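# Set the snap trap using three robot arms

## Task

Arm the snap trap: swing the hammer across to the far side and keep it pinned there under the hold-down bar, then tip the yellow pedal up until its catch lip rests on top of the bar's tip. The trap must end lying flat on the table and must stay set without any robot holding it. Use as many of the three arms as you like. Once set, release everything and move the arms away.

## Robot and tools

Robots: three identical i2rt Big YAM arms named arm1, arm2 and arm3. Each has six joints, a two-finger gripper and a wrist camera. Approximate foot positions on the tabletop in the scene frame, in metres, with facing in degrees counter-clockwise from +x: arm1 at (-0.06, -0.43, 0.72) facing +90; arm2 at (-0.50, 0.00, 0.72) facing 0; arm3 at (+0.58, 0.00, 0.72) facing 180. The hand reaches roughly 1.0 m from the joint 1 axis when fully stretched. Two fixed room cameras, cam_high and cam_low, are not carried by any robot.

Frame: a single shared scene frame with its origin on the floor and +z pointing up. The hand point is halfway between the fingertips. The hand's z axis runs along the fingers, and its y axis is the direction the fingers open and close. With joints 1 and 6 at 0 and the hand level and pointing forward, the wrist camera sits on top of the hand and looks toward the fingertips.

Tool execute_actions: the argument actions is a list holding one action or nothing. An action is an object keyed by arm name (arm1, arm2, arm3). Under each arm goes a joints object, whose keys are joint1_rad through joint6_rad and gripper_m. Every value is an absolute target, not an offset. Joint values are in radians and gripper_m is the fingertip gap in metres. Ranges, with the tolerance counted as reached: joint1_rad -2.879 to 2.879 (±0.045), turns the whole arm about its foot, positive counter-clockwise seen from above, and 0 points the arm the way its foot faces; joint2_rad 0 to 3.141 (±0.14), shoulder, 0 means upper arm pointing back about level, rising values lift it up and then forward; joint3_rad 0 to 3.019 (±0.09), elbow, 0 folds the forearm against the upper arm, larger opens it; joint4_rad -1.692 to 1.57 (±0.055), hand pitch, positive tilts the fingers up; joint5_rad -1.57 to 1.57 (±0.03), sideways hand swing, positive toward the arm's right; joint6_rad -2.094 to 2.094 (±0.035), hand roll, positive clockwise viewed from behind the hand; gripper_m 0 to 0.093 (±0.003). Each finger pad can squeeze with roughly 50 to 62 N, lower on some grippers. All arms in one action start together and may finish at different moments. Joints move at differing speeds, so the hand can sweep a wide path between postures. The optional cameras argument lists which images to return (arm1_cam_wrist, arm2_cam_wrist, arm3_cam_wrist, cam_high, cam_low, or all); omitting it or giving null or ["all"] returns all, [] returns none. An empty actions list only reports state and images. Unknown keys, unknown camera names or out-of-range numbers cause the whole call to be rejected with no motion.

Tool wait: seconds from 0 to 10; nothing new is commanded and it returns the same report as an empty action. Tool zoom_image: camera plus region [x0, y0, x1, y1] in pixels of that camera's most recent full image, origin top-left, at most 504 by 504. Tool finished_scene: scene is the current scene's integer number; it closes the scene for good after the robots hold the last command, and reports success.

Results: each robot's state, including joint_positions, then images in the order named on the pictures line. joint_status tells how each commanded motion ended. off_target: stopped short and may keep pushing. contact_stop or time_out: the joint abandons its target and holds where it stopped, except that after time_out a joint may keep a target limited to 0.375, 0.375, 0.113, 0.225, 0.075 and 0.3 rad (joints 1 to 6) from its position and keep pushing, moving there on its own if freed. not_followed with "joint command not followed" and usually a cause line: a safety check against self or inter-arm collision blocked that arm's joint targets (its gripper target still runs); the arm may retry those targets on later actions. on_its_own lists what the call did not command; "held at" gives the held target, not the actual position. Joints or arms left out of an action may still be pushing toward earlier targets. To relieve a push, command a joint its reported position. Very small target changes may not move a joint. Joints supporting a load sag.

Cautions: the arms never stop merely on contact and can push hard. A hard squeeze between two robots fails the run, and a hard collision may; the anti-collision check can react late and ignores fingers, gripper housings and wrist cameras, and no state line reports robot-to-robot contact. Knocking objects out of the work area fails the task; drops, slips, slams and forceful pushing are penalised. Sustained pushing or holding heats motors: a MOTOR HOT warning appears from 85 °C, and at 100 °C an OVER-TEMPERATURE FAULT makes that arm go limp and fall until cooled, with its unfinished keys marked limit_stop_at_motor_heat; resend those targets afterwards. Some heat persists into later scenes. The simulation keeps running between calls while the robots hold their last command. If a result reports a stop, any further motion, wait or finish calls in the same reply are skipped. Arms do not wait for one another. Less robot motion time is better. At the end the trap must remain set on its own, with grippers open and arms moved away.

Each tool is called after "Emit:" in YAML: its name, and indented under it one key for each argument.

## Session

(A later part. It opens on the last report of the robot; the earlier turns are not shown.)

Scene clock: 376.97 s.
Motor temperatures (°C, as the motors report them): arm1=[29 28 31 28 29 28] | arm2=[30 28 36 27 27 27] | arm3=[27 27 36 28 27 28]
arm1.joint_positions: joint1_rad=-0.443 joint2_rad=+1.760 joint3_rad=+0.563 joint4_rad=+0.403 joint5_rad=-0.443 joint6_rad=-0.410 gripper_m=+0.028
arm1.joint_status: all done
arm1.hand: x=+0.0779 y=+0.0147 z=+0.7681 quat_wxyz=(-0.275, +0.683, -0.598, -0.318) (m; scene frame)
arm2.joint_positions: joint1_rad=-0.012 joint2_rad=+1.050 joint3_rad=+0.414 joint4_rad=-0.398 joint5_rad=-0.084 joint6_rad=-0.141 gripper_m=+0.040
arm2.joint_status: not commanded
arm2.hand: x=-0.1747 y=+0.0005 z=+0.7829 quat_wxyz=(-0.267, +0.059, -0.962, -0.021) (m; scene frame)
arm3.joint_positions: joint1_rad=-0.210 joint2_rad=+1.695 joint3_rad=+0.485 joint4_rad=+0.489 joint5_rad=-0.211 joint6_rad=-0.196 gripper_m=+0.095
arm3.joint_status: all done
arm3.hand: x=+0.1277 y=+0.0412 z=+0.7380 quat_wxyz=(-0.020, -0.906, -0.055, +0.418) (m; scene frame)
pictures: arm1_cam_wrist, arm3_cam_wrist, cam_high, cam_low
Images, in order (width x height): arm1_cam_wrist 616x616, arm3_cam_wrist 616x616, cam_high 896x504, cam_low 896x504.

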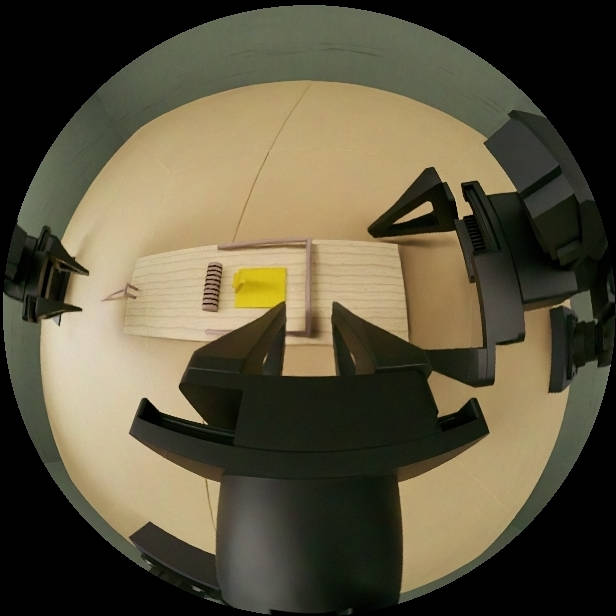

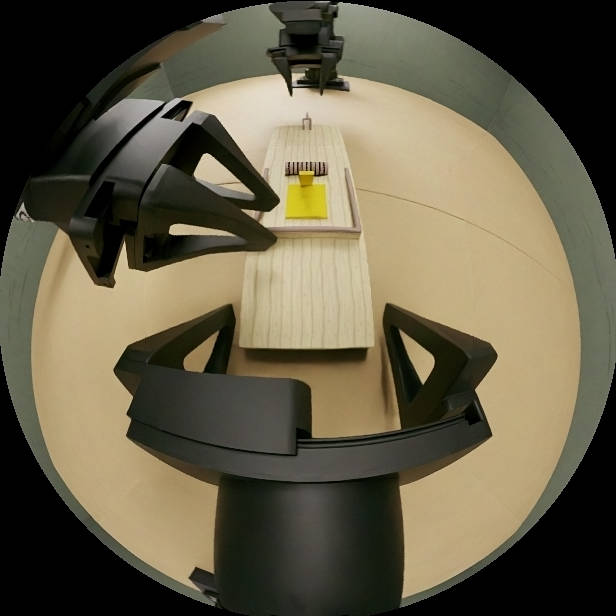

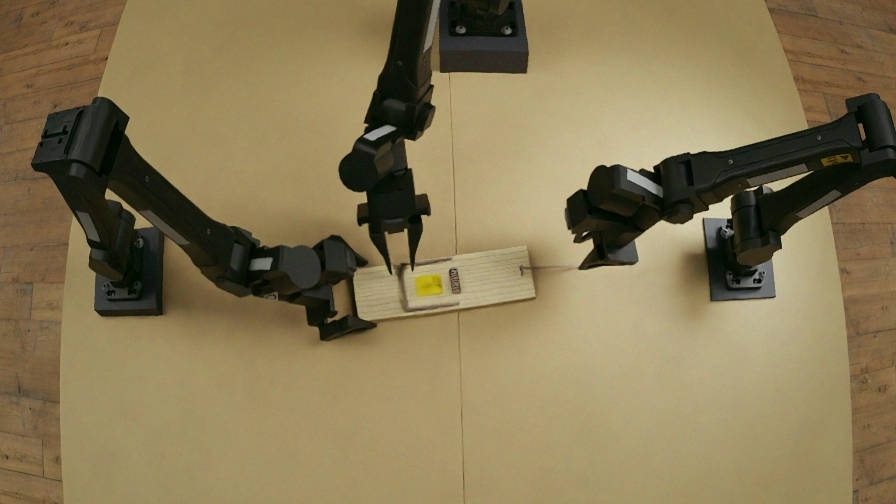

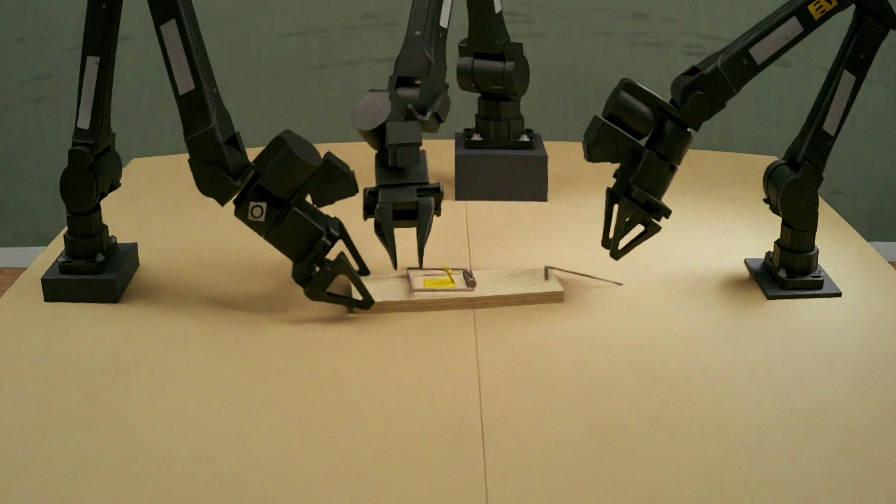

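Emit:
zoom_image:
  camera: "cam_low"
  region: [290, 220, 450, 320]

Emit:
zoom_image:
  camera: "cam_high"
  region: [330, 230, 490, 340]

Emit:
zoom_image:
  camera: "arm1_cam_wrist"
  region: [230, 220, 390, 360]

Region (290, 220, 450, 320) of cam_low's 896x504 image, scaled by 3.150, with more detail than that image has; it fills the top 315 rows of this view, and the rest is white.

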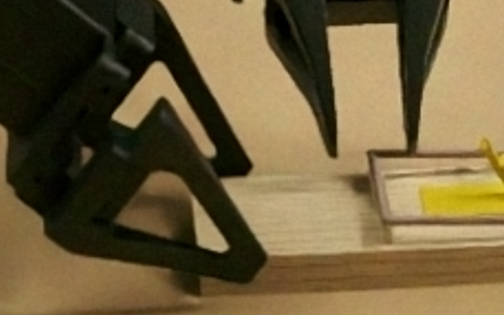

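Region (330, 230, 490, 340) of cam_high's 896x504 image, scaled by 3.150, with more detail than that image has; it fills the top 346 rows of this view, and the rest is white.

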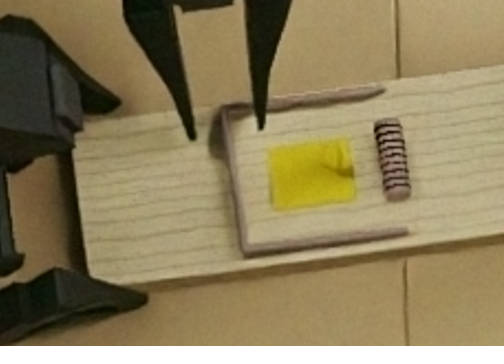

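Region (230, 220, 390, 360) of arm1_cam_wrist's 616x616 image, scaled by 3.150, with more detail than that image has; it fills the top 441 rows of this view, and the rest is white.

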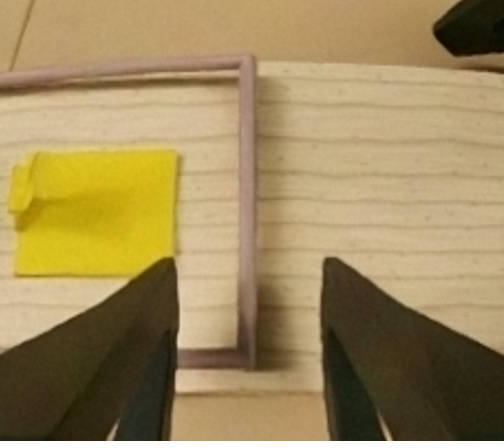

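Emit:
execute_actions:
  actions:
    - {"arm1":{"joints":{"joint2_rad":1.812,"joint3_rad":0.59,"joint4_rad":0.45,"joint5_rad":-0.458}},"arm3":{"joints":{"joint4_rad":0.47}}}
  cameras: ["arm1_cam_wrist","cam_high","cam_low"]

Emit:
zoom_image:
  camera: "cam_low"
  region: [290, 220, 450, 320]

Emit:
zoom_image:
  camera: "cam_high"
  region: [330, 230, 490, 340]

Emit:
zoom_image:
  camera: "arm1_cam_wrist"
  region: [230, 220, 390, 360]

Scene clock: 411.10 s.
Motor temperatures (°C, as the motors report them): arm1=[29 28 30 28 29 28] | arm2=[30 28 36 27 27 27] | arm3=[27 28 35 28 27 28]
arm1.joint_positions: joint1_rad=-0.443 joint2_rad=+1.789 joint3_rad=+0.567 joint4_rad=+0.436 joint5_rad=-0.459 joint6_rad=-0.410 gripper_m=+0.028
arm1.joint_status: all done
arm1.hand: x=+0.0767 y=+0.0178 z=+0.7630 quat_wxyz=(-0.276, +0.683, -0.592, -0.326) (m; scene frame)
arm2.joint_positions: joint1_rad=-0.012 joint2_rad=+1.050 joint3_rad=+0.414 joint4_rad=-0.398 joint5_rad=-0.084 joint6_rad=-0.141 gripper_m=+0.040
arm2.joint_status: not commanded
arm2.hand: x=-0.1747 y=+0.0005 z=+0.7829 quat_wxyz=(-0.267, +0.059, -0.962, -0.021) (m; scene frame)
arm3.joint_positions: joint1_rad=-0.210 joint2_rad=+1.695 joint3_rad=+0.485 joint4_rad=+0.480 joint5_rad=-0.211 joint6_rad=-0.196 gripper_m=+0.095
arm3.joint_status: all done
arm3.hand: x=+0.1291 y=+0.0409 z=+0.7365 quat_wxyz=(-0.021, -0.908, -0.055, +0.414) (m; scene frame)
pictures: arm1_cam_wrist, cam_high, cam_low
Images, in order (width x height): arm1_cam_wrist 616x616, cam_high 896x504, cam_low 896x504.

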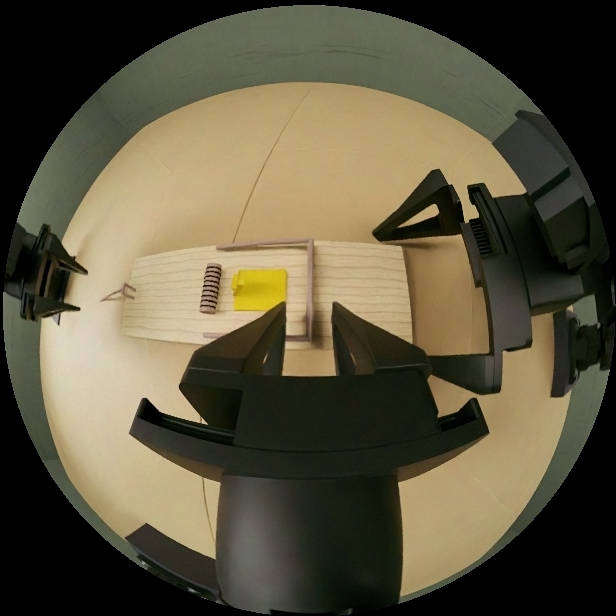

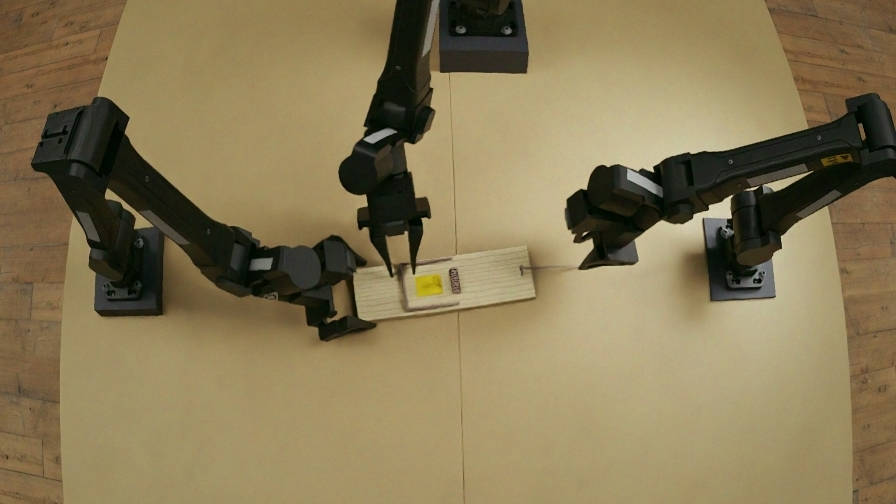

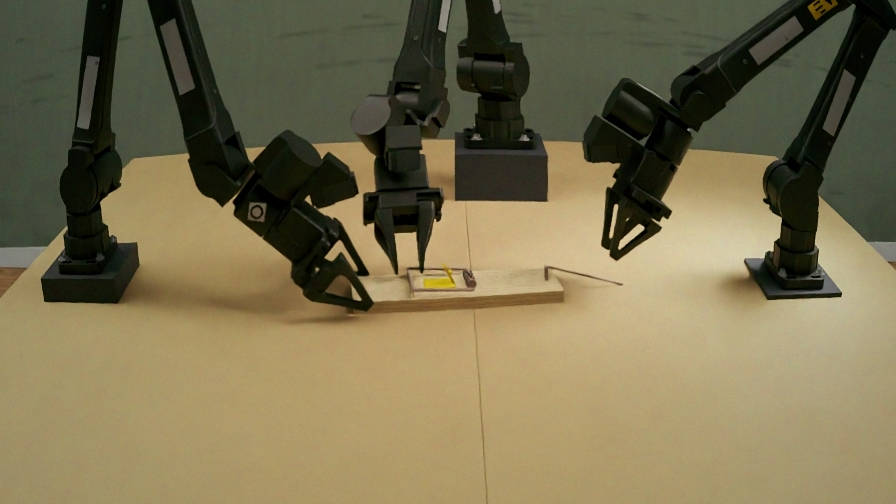

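Region (290, 220, 450, 320) of cam_low's 896x504 image, scaled by 3.150, with more detail than that image has; it fills the top 315 rows of this view, and the rest is white.

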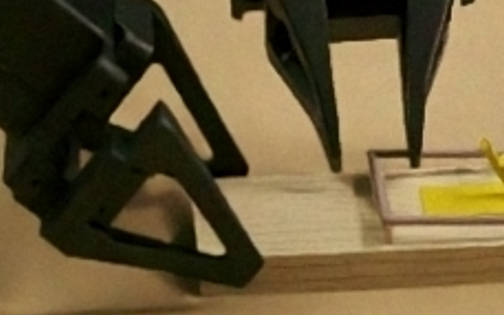

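Region (330, 230, 490, 340) of cam_high's 896x504 image, scaled by 3.150, with more detail than that image has; it fills the top 346 rows of this view, and the rest is white.

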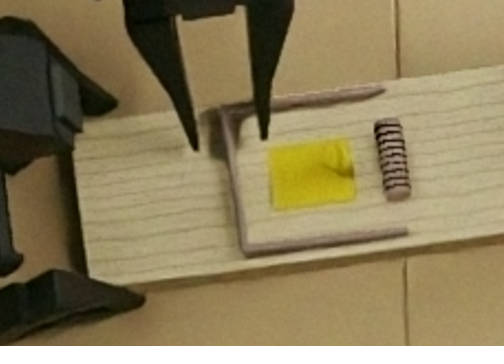

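Region (230, 220, 390, 360) of arm1_cam_wrist's 616x616 image, scaled by 3.150, with more detail than that image has; it fills the top 441 rows of this view, and the rest is white.

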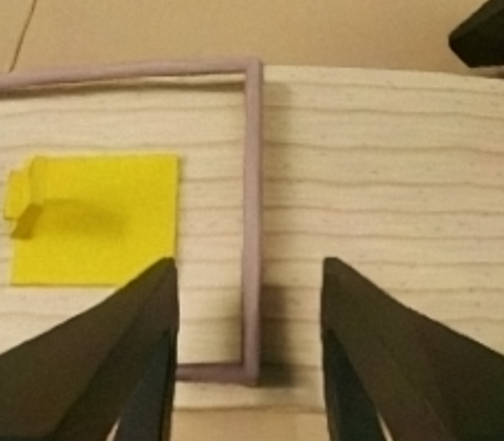

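Emit:
execute_actions:
  actions:
    - {"arm1":{"joints":{"joint2_rad":1.831,"joint3_rad":0.6,"gripper_m":0.02}},"arm3":{"joints":{"joint4_rad":0.462,"gripper_m":0.06}}}
  cameras: ["cam_high","cam_low"]

Emit:
zoom_image:
  camera: "cam_low"
  region: [290, 220, 450, 320]

Emit:
zoom_image:
  camera: "cam_high"
  region: [330, 230, 490, 340]

Scene clock: 420.43 s.
Motor temperatures (°C, as the motors report them): arm1=[29 28 31 28 29 28] | arm2=[30 28 36 27 27 27] | arm3=[27 28 35 28 27 28]
arm1.joint_positions: joint1_rad=-0.443 joint2_rad=+1.802 joint3_rad=+0.581 joint4_rad=+0.439 joint5_rad=-0.460 joint6_rad=-0.410 gripper_m=+0.020
arm1.joint_status: all done
arm1.hand: x=+0.0787 y=+0.0226 z=+0.7617 quat_wxyz=(-0.277, +0.683, -0.591, -0.327) (m; scene frame)
arm2.joint_positions: joint1_rad=-0.012 joint2_rad=+1.050 joint3_rad=+0.414 joint4_rad=-0.398 joint5_rad=-0.084 joint6_rad=-0.141 gripper_m=+0.040
arm2.joint_status: not commanded
arm2.hand: x=-0.1747 y=+0.0005 z=+0.7829 quat_wxyz=(-0.267, +0.059, -0.962, -0.021) (m; scene frame)
arm3.joint_positions: joint1_rad=-0.210 joint2_rad=+1.695 joint3_rad=+0.485 joint4_rad=+0.474 joint5_rad=-0.211 joint6_rad=-0.197 gripper_m=+0.079
arm3.joint_status: gripper_m off_target (ended at +0.079, target +0.060); the others done
arm3.hand: x=+0.1302 y=+0.0407 z=+0.7353 quat_wxyz=(-0.022, -0.909, -0.055, +0.412) (m; scene frame)
pictures: cam_high, cam_low
Images, in order (width x height): cam_high 896x504, cam_low 896x504.

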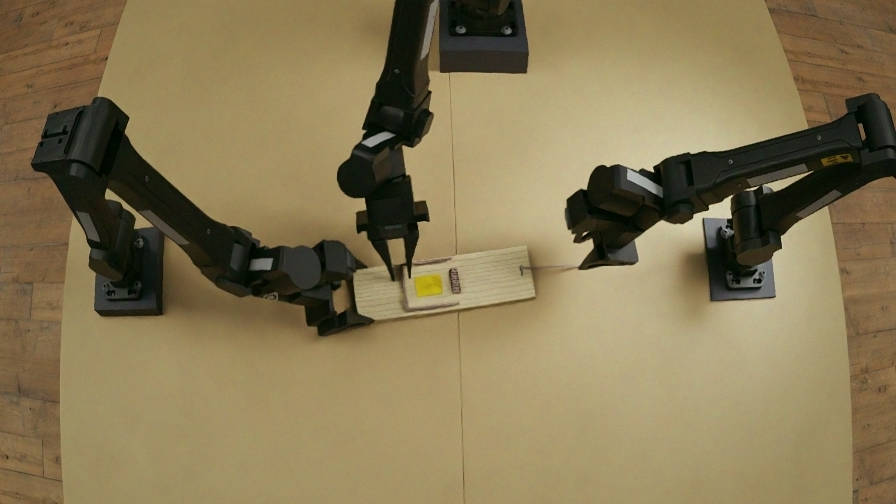

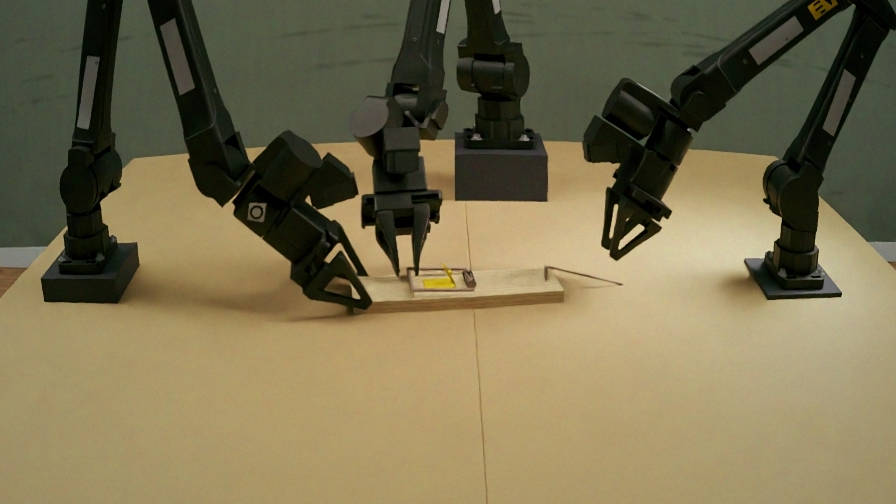

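Region (290, 220, 450, 320) of cam_low's 896x504 image, scaled by 3.150, with more detail than that image has; it fills the top 315 rows of this view, and the rest is white.

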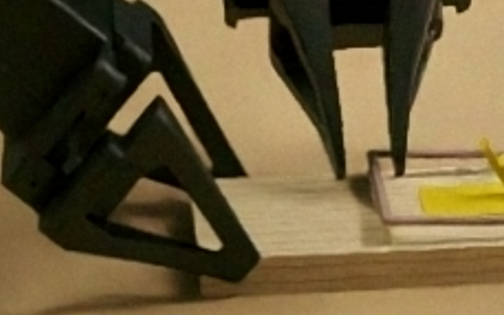

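Region (330, 230, 490, 340) of cam_high's 896x504 image, scaled by 3.150, with more detail than that image has; it fills the top 346 rows of this view, and the rest is white.

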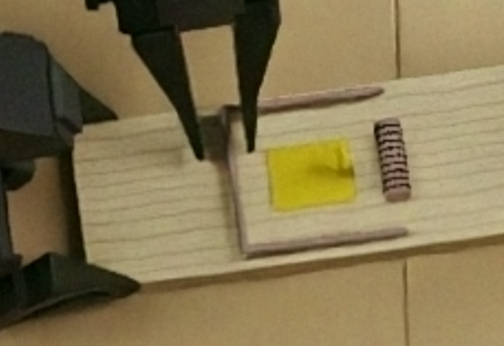

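Emit:
execute_actions:
  actions:
    - {"arm1":{"joints":{"joint4_rad":0.4}}}
  cameras: ["arm1_cam_wrist","cam_high","cam_low"]

Emit:
zoom_image:
  camera: "cam_low"
  region: [370, 240, 470, 310]

Emit:
zoom_image:
  camera: "arm1_cam_wrist"
  region: [230, 220, 390, 360]

Scene clock: 427.53 s.
Motor temperatures (°C, as the motors report them): arm1=[29 28 31 28 29 28] | arm2=[30 28 36 27 27 27] | arm3=[27 28 35 28 27 28]
arm1.joint_positions: joint1_rad=-0.443 joint2_rad=+1.802 joint3_rad=+0.587 joint4_rad=+0.424 joint5_rad=-0.462 joint6_rad=-0.410 gripper_m=+0.020
arm1.joint_status: all done
arm1.hand: x=+0.0787 y=+0.0232 z=+0.7611 quat_wxyz=(-0.272, +0.684, -0.593, -0.327) (m; scene frame)
arm2.joint_positions: joint1_rad=-0.012 joint2_rad=+1.050 joint3_rad=+0.414 joint4_rad=-0.398 joint5_rad=-0.084 joint6_rad=-0.141 gripper_m=+0.040
arm2.joint_status: not commanded
arm2.hand: x=-0.1747 y=+0.0005 z=+0.7829 quat_wxyz=(-0.267, +0.059, -0.962, -0.021) (m; scene frame)
arm3.joint_positions: joint1_rad=-0.210 joint2_rad=+1.695 joint3_rad=+0.485 joint4_rad=+0.474 joint5_rad=-0.211 joint6_rad=-0.197 gripper_m=+0.079
arm3.joint_status: not commanded
arm3.hand: x=+0.1302 y=+0.0407 z=+0.7353 quat_wxyz=(-0.022, -0.909, -0.055, +0.412) (m; scene frame)
pictures: arm1_cam_wrist, cam_high, cam_low
Images, in order (width x height): arm1_cam_wrist 616x616, cam_high 896x504, cam_low 896x504.

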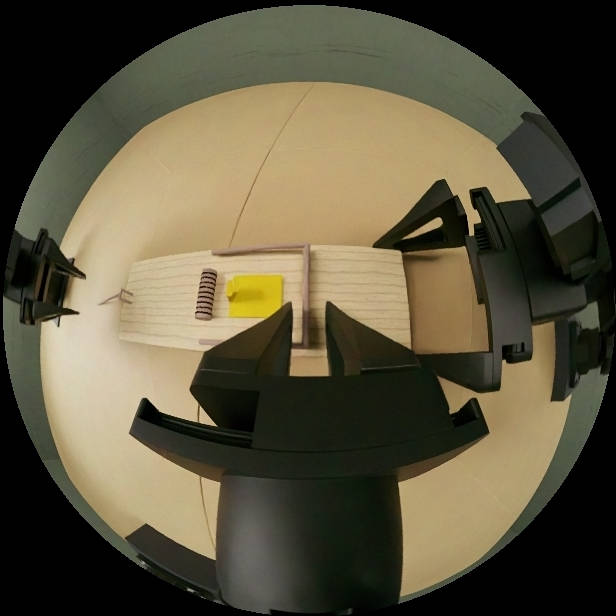

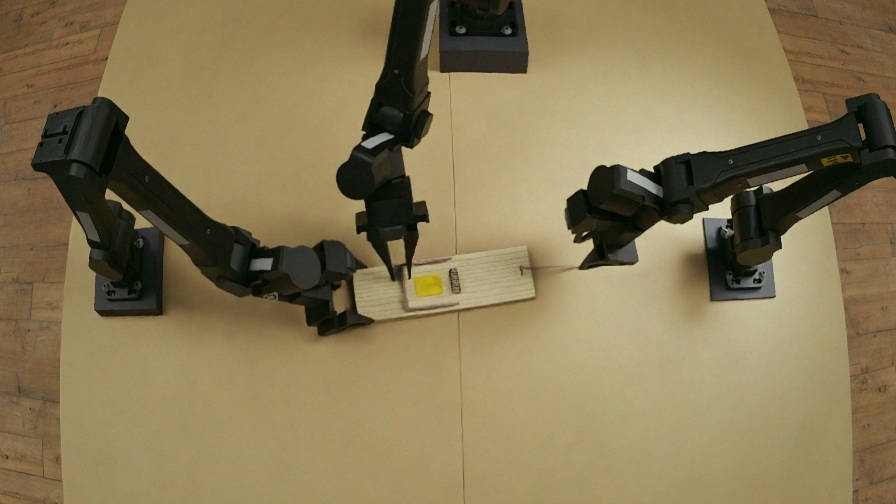

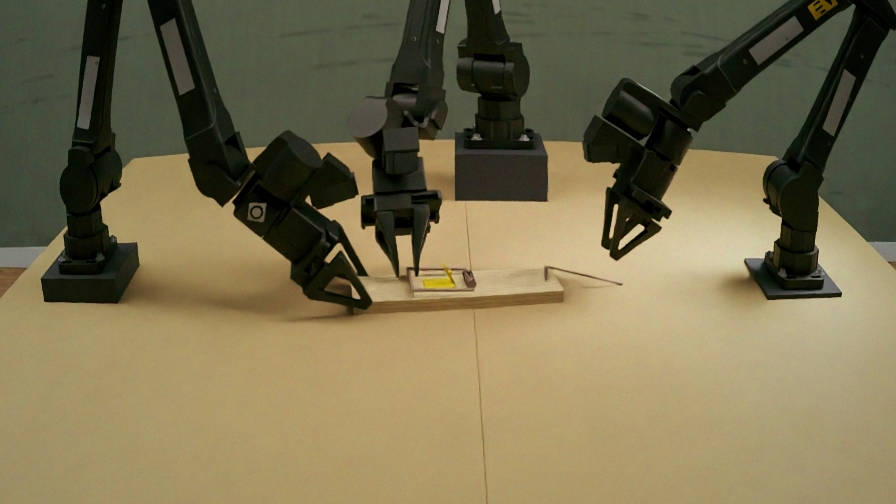

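Region (370, 240, 470, 310) of cam_low's 896x504 image, scaled by 5.040, with more detail than that image has; it fills the top 353 rows of this view, and the rest is white.

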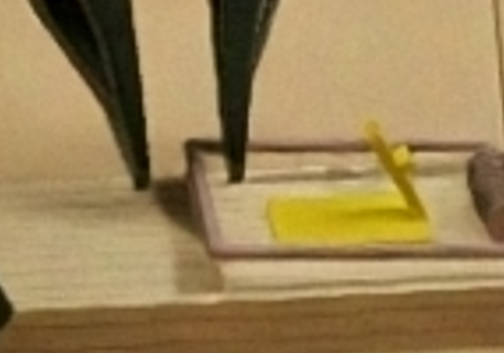

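Region (230, 220, 390, 360) of arm1_cam_wrist's 616x616 image, scaled by 3.150, with more detail than that image has; it fills the top 441 rows of this view, and the rest is white.

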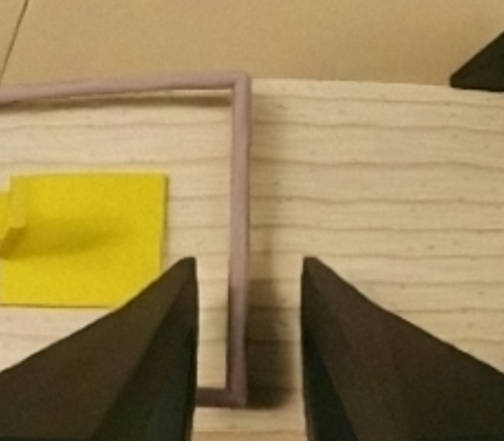

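Emit:
execute_actions:
  actions: []
  cameras: ["arm3_cam_wrist","arm2_cam_wrist"]

Emit:
zoom_image:
  camera: "arm3_cam_wrist"
  region: [180, 140, 380, 300]

Emit:
zoom_image:
  camera: "arm2_cam_wrist"
  region: [240, 20, 400, 140]

Scene clock: 433.67 s.
Motor temperatures (°C, as the motors report them): arm1=[29 28 31 28 29 28] | arm2=[30 28 36 27 27 27] | arm3=[27 28 35 28 27 28]
arm1.joint_positions: joint1_rad=-0.443 joint2_rad=+1.802 joint3_rad=+0.587 joint4_rad=+0.424 joint5_rad=-0.462 joint6_rad=-0.410 gripper_m=+0.020
arm1.joint_status: all done
arm1.hand: x=+0.0787 y=+0.0232 z=+0.7611 quat_wxyz=(-0.272, +0.684, -0.593, -0.327) (m; scene frame)
arm2.joint_positions: joint1_rad=-0.012 joint2_rad=+1.050 joint3_rad=+0.414 joint4_rad=-0.398 joint5_rad=-0.084 joint6_rad=-0.141 gripper_m=+0.040
arm2.joint_status: not commanded
arm2.hand: x=-0.1747 y=+0.0005 z=+0.7829 quat_wxyz=(-0.267, +0.059, -0.962, -0.021) (m; scene frame)
arm3.joint_positions: joint1_rad=-0.210 joint2_rad=+1.695 joint3_rad=+0.485 joint4_rad=+0.474 joint5_rad=-0.211 joint6_rad=-0.197 gripper_m=+0.079
arm3.joint_status: not commanded
arm3.hand: x=+0.1302 y=+0.0407 z=+0.7353 quat_wxyz=(-0.022, -0.909, -0.055, +0.412) (m; scene frame)
pictures: arm2_cam_wrist, arm3_cam_wrist
Images, in order (width x height): arm2_cam_wrist 616x616, arm3_cam_wrist 616x616.

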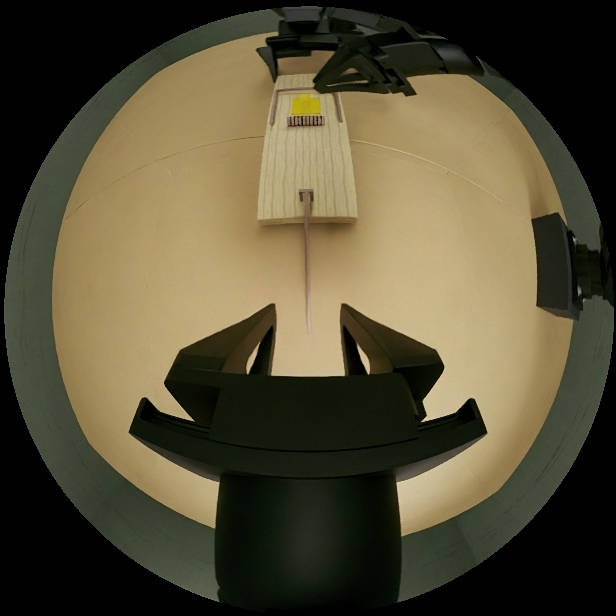

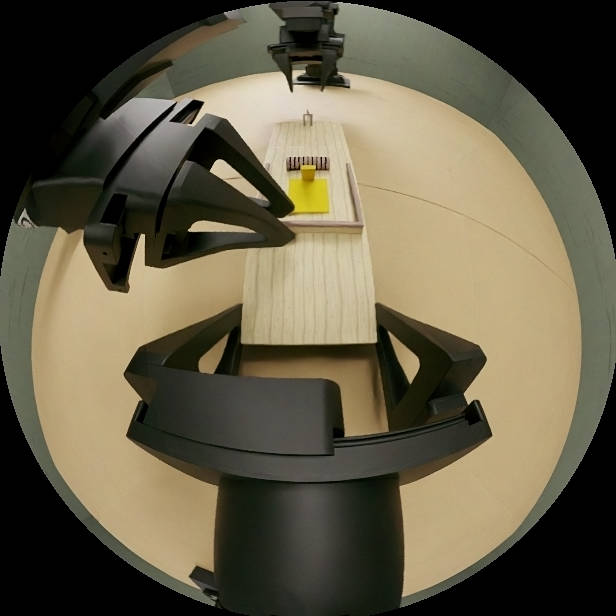

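Region (180, 140, 380, 300) of arm3_cam_wrist's 616x616 image, scaled by 2.520, with more detail than that image has; it fills the top 403 rows of this view, and the rest is white.

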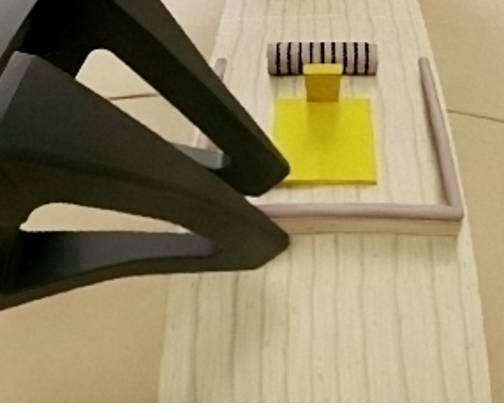

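Region (240, 20, 400, 140) of arm2_cam_wrist's 616x616 image, scaled by 3.150, with more detail than that image has; it fills the top 378 rows of this view, and the rest is white.

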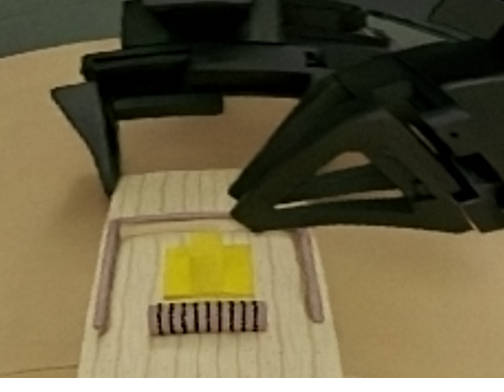

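Emit:
execute_actions:
  actions:
    - {"arm1":{"joints":{"joint1_rad":-0.385,"joint2_rad":1.62,"joint3_rad":0.645,"joint4_rad":0.015,"joint5_rad":-0.33,"joint6_rad":-0.45}}}
  cameras: []

Emit:
execute_actions:
  actions:
    - {"arm1":{"joints":{"joint1_rad":-0.353,"joint2_rad":1.7,"joint3_rad":0.785,"joint4_rad":-0.232,"joint5_rad":-0.231,"joint6_rad":-0.476,"gripper_m":0.024}}}
  cameras: ["arm1_cam_wrist","cam_high","cam_low"]

Emit:
zoom_image:
  camera: "cam_low"
  region: [330, 220, 490, 320]

Emit:
zoom_image:
  camera: "arm1_cam_wrist"
  region: [230, 220, 390, 360]

Scene clock: 468.33 s.
Motor temperatures (°C, as the motors report them): arm1=[29 28 31 28 29 28] | arm2=[30 28 36 27 27 27] | arm3=[27 28 35 28 26 28]
arm1.joint_positions: joint1_rad=-0.391 joint2_rad=+1.609 joint3_rad=+0.617 joint4_rad=+0.026 joint5_rad=-0.333 joint6_rad=-0.442 gripper_m=+0.020
arm1.joint_status: all done
arm1.hand: x=+0.0657 y=+0.0033 z=+0.7900 quat_wxyz=(-0.217, +0.711, -0.619, -0.252) (m; scene frame)
arm2.joint_positions: joint1_rad=-0.012 joint2_rad=+1.050 joint3_rad=+0.414 joint4_rad=-0.398 joint5_rad=-0.084 joint6_rad=-0.141 gripper_m=+0.040
arm2.joint_status: not commanded
arm2.hand: x=-0.1747 y=+0.0005 z=+0.7829 quat_wxyz=(-0.267, +0.059, -0.962, -0.021) (m; scene frame)
arm3.joint_positions: joint1_rad=-0.210 joint2_rad=+1.695 joint3_rad=+0.485 joint4_rad=+0.474 joint5_rad=-0.211 joint6_rad=-0.197 gripper_m=+0.079
arm3.joint_status: not commanded
arm3.hand: x=+0.1302 y=+0.0407 z=+0.7353 quat_wxyz=(-0.022, -0.909, -0.055, +0.412) (m; scene frame)
pictures: none
No camera images: the call's "cameras" was empty. Leave "cameras" out to get every camera's image.

Scene clock: 469.33 s.
Motor temperatures (°C, as the motors report them): arm1=[29 28 31 28 29 28] | arm2=[30 28 36 27 27 27] | arm3=[27 28 35 28 26 28]
arm1.joint_positions: joint1_rad=-0.361 joint2_rad=+1.692 joint3_rad=+0.758 joint4_rad=-0.220 joint5_rad=-0.233 joint6_rad=-0.468 gripper_m=+0.024
arm1.joint_status: all done
arm1.hand: x=+0.0726 y=+0.0119 z=+0.7681 quat_wxyz=(-0.149, +0.734, -0.638, -0.180) (m; scene frame)
arm2.joint_positions: joint1_rad=-0.012 joint2_rad=+1.050 joint3_rad=+0.414 joint4_rad=-0.398 joint5_rad=-0.084 joint6_rad=-0.141 gripper_m=+0.040
arm2.joint_status: not commanded
arm2.hand: x=-0.1747 y=+0.0005 z=+0.7829 quat_wxyz=(-0.267, +0.059, -0.962, -0.021) (m; scene frame)
arm3.joint_positions: joint1_rad=-0.210 joint2_rad=+1.695 joint3_rad=+0.485 joint4_rad=+0.474 joint5_rad=-0.211 joint6_rad=-0.197 gripper_m=+0.079
arm3.joint_status: not commanded
arm3.hand: x=+0.1302 y=+0.0407 z=+0.7353 quat_wxyz=(-0.022, -0.909, -0.055, +0.412) (m; scene frame)
pictures: arm1_cam_wrist, cam_high, cam_low
Images, in order (width x height): arm1_cam_wrist 616x616, cam_high 896x504, cam_low 896x504.

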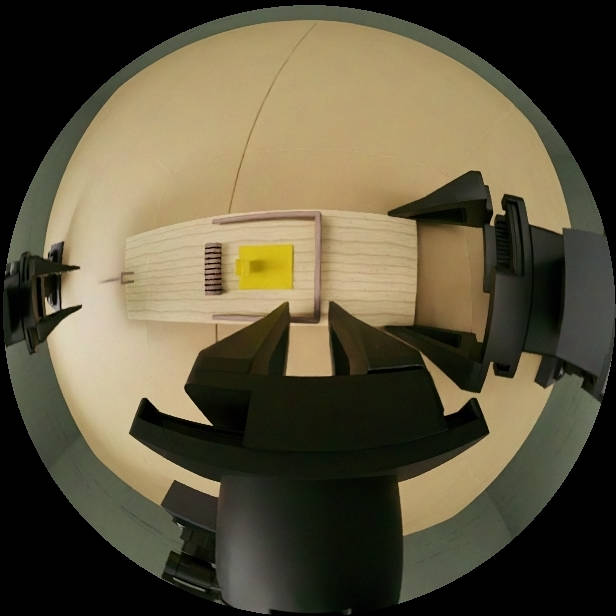

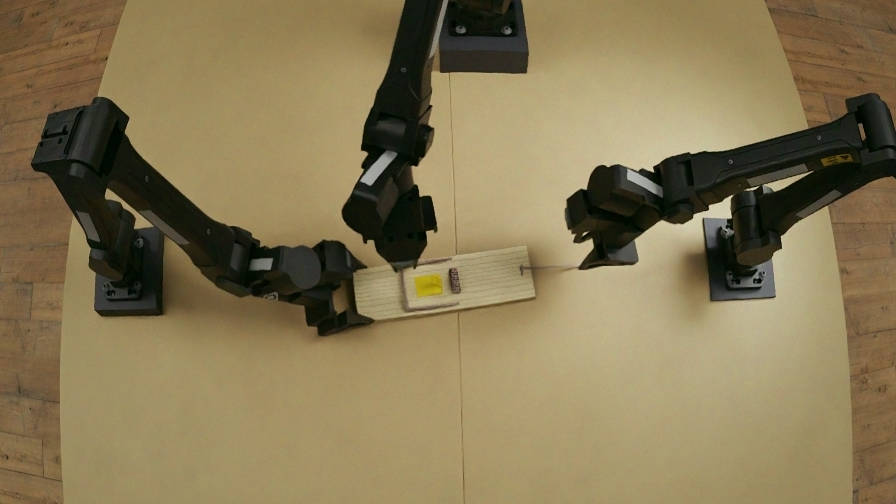

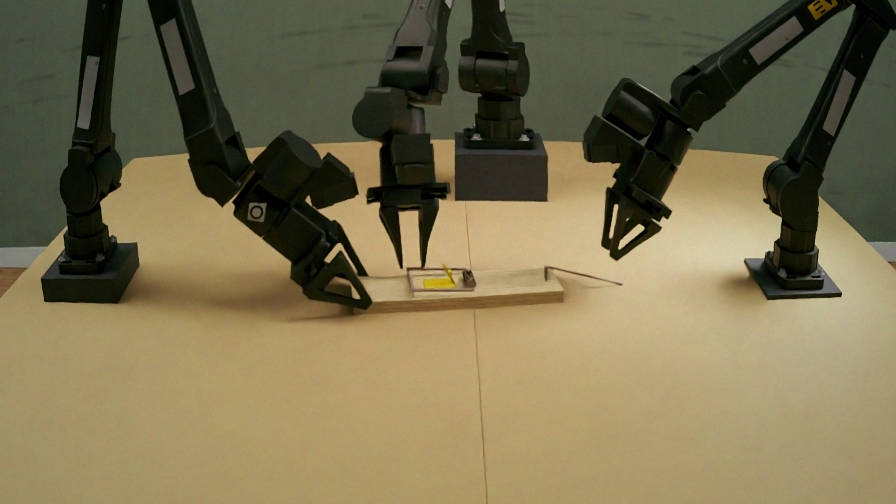

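Region (330, 220, 490, 320) of cam_low's 896x504 image, scaled by 3.150, with more detail than that image has; it fills the top 315 rows of this view, and the rest is white.

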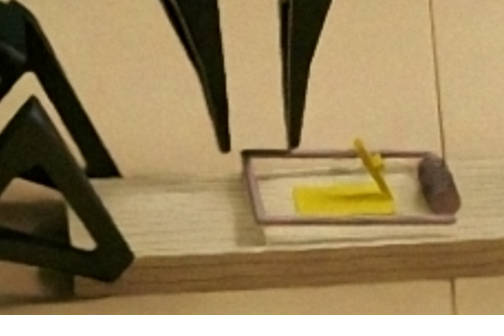

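Region (230, 220, 390, 360) of arm1_cam_wrist's 616x616 image, scaled by 3.150, with more detail than that image has; it fills the top 441 rows of this view, and the rest is white.

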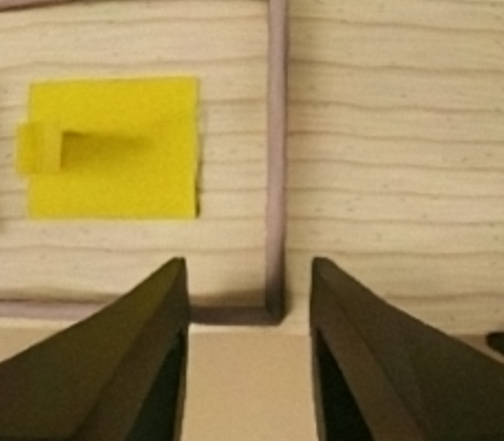

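Emit:
execute_actions:
  actions:
    - {"arm1":{"joints":{"joint2_rad":1.735,"joint3_rad":0.806,"joint4_rad":-0.168}}}
  cameras: ["arm1_cam_wrist","cam_low"]

Emit:
zoom_image:
  camera: "cam_low"
  region: [330, 220, 490, 320]

Emit:
zoom_image:
  camera: "arm1_cam_wrist"
  region: [230, 220, 390, 360]

Scene clock: 482.87 s.
Motor temperatures (°C, as the motors report them): arm1=[29 28 32 28 29 28] | arm2=[30 28 36 27 27 27] | arm3=[27 28 35 28 26 28]
arm1.joint_positions: joint1_rad=-0.361 joint2_rad=+1.717 joint3_rad=+0.770 joint4_rad=-0.184 joint5_rad=-0.233 joint6_rad=-0.468 gripper_m=+0.024
arm1.joint_status: all done
arm1.hand: x=+0.0764 y=+0.0214 z=+0.7645 quat_wxyz=(-0.160, +0.733, -0.635, -0.183) (m; scene frame)
arm2.joint_positions: joint1_rad=-0.012 joint2_rad=+1.050 joint3_rad=+0.414 joint4_rad=-0.398 joint5_rad=-0.084 joint6_rad=-0.141 gripper_m=+0.040
arm2.joint_status: not commanded
arm2.hand: x=-0.1747 y=+0.0005 z=+0.7829 quat_wxyz=(-0.267, +0.059, -0.962, -0.021) (m; scene frame)
arm3.joint_positions: joint1_rad=-0.210 joint2_rad=+1.695 joint3_rad=+0.485 joint4_rad=+0.474 joint5_rad=-0.211 joint6_rad=-0.197 gripper_m=+0.079
arm3.joint_status: not commanded
arm3.hand: x=+0.1302 y=+0.0407 z=+0.7353 quat_wxyz=(-0.022, -0.909, -0.055, +0.412) (m; scene frame)
pictures: arm1_cam_wrist, cam_low
Images, in order (width x height): arm1_cam_wrist 616x616, cam_low 896x504.

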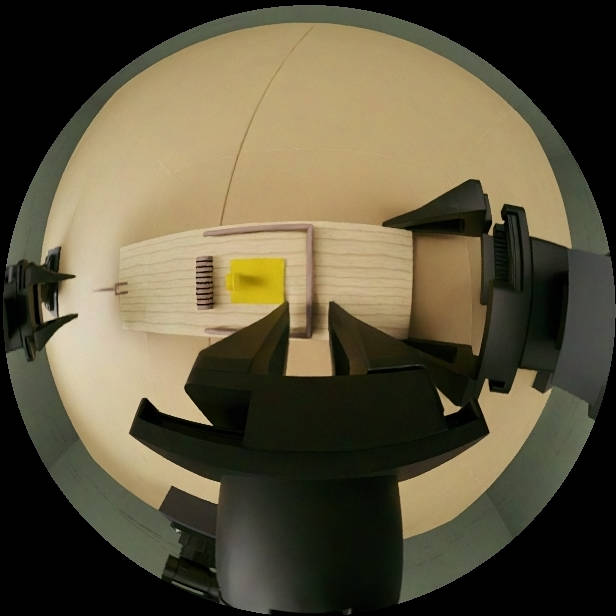

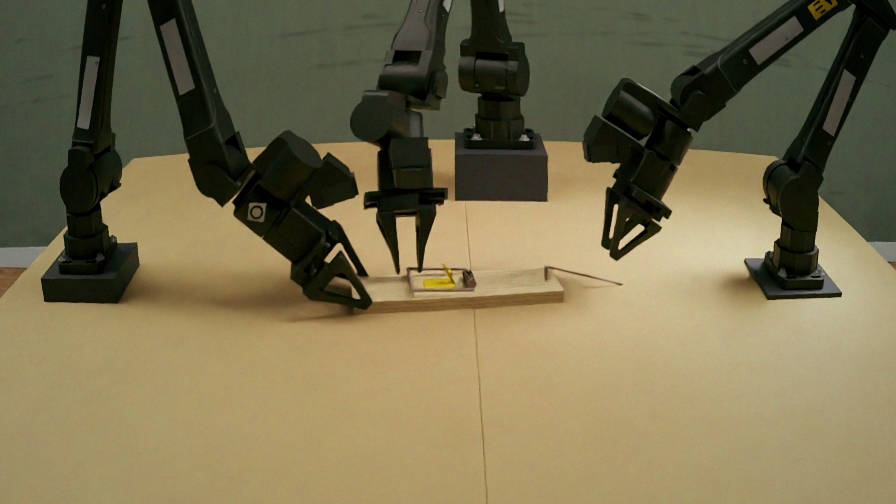

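Region (330, 220, 490, 320) of cam_low's 896x504 image, scaled by 3.150, with more detail than that image has; it fills the top 315 rows of this view, and the rest is white.

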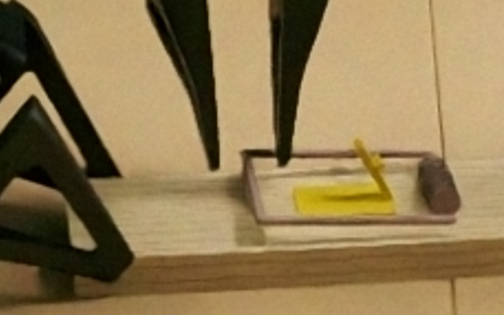

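Region (230, 220, 390, 360) of arm1_cam_wrist's 616x616 image, scaled by 3.150, with more detail than that image has; it fills the top 441 rows of this view, and the rest is white.

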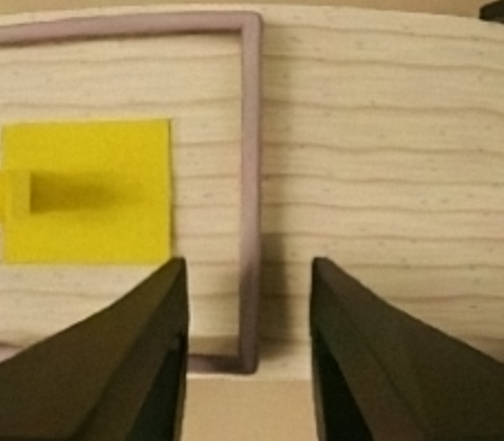

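Emit:
execute_actions:
  actions:
    - {"arm1":{"joints":{"joint2_rad":1.757,"joint3_rad":0.812,"joint4_rad":-0.148}}}
  cameras: ["arm1_cam_wrist","cam_low","arm3_cam_wrist"]

Emit:
zoom_image:
  camera: "cam_low"
  region: [330, 220, 490, 320]

Emit:
zoom_image:
  camera: "arm1_cam_wrist"
  region: [230, 220, 390, 360]

Emit:
zoom_image:
  camera: "arm3_cam_wrist"
  region: [180, 140, 380, 300]

Scene clock: 491.67 s.
Motor temperatures (°C, as the motors report them): arm1=[29 28 33 28 29 28] | arm2=[30 28 36 27 27 27] | arm3=[27 28 35 28 26 28]
arm1.joint_positions: joint1_rad=-0.361 joint2_rad=+1.738 joint3_rad=+0.777 joint4_rad=-0.164 joint5_rad=-0.233 joint6_rad=-0.468 gripper_m=+0.024
arm1.joint_status: all done
arm1.hand: x=+0.0779 y=+0.0254 z=+0.7592 quat_wxyz=(-0.162, +0.733, -0.635, -0.184) (m; scene frame)
arm2.joint_positions: joint1_rad=-0.012 joint2_rad=+1.050 joint3_rad=+0.414 joint4_rad=-0.398 joint5_rad=-0.084 joint6_rad=-0.141 gripper_m=+0.040
arm2.joint_status: not commanded
arm2.hand: x=-0.1747 y=+0.0005 z=+0.7829 quat_wxyz=(-0.267, +0.059, -0.962, -0.021) (m; scene frame)
arm3.joint_positions: joint1_rad=-0.210 joint2_rad=+1.695 joint3_rad=+0.485 joint4_rad=+0.474 joint5_rad=-0.211 joint6_rad=-0.197 gripper_m=+0.079
arm3.joint_status: not commanded
arm3.hand: x=+0.1302 y=+0.0407 z=+0.7353 quat_wxyz=(-0.022, -0.909, -0.055, +0.412) (m; scene frame)
pictures: arm1_cam_wrist, arm3_cam_wrist, cam_low
Images, in order (width x height): arm1_cam_wrist 616x616, arm3_cam_wrist 616x616, cam_low 896x504.

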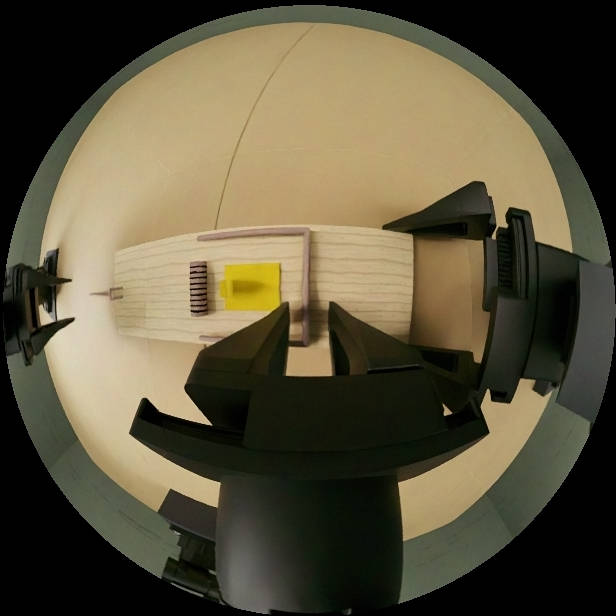

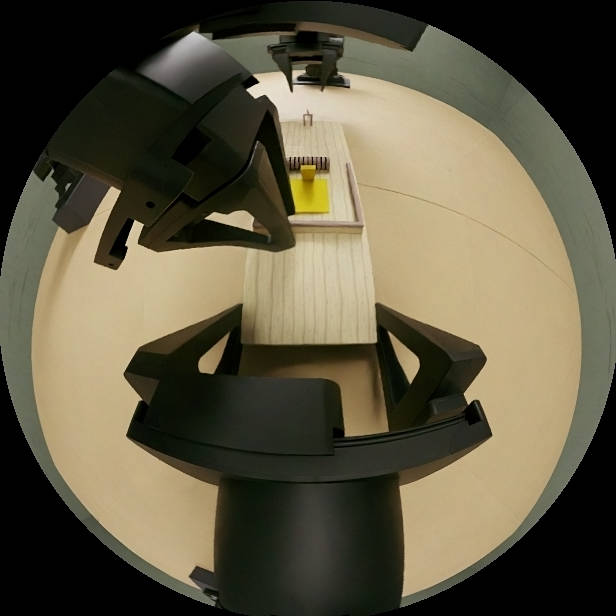

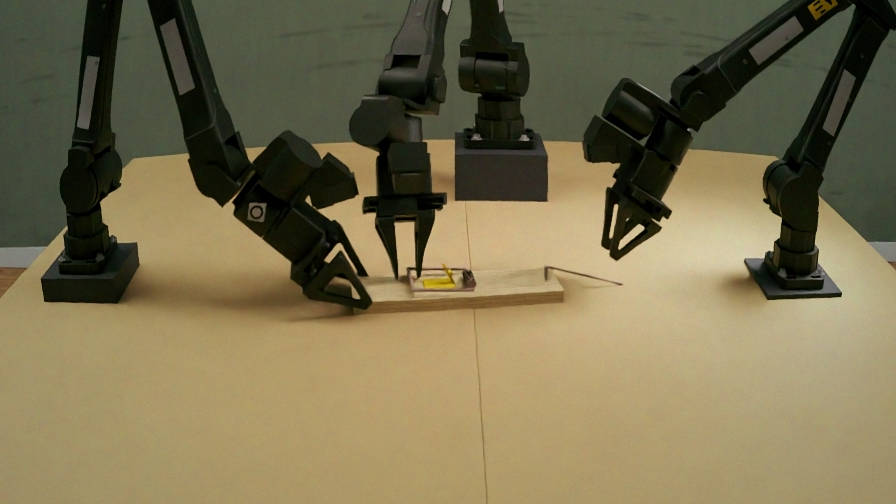

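Region (330, 220, 490, 320) of cam_low's 896x504 image, scaled by 3.150, with more detail than that image has; it fills the top 315 rows of this view, and the rest is white.

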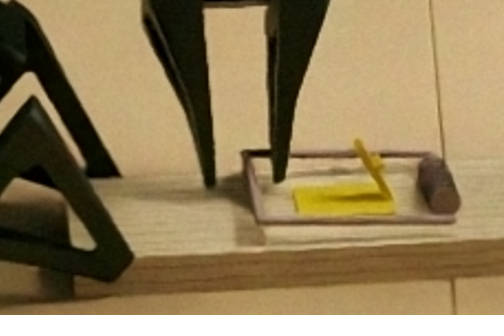

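Region (230, 220, 390, 360) of arm1_cam_wrist's 616x616 image, scaled by 3.150, with more detail than that image has; it fills the top 441 rows of this view, and the rest is white.

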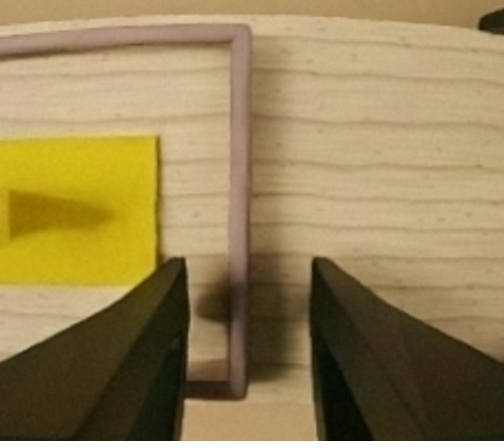

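Region (180, 140, 380, 300) of arm3_cam_wrist's 616x616 image, scaled by 2.520, with more detail than that image has; it fills the top 403 rows of this view, and the rest is white.

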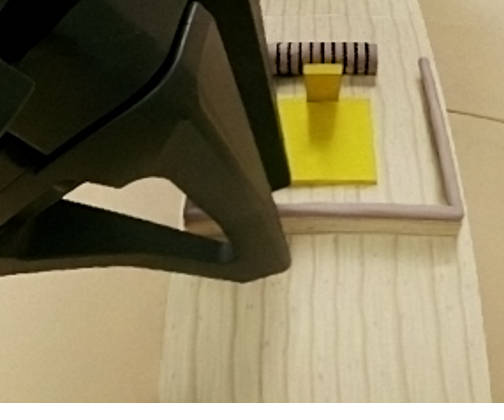

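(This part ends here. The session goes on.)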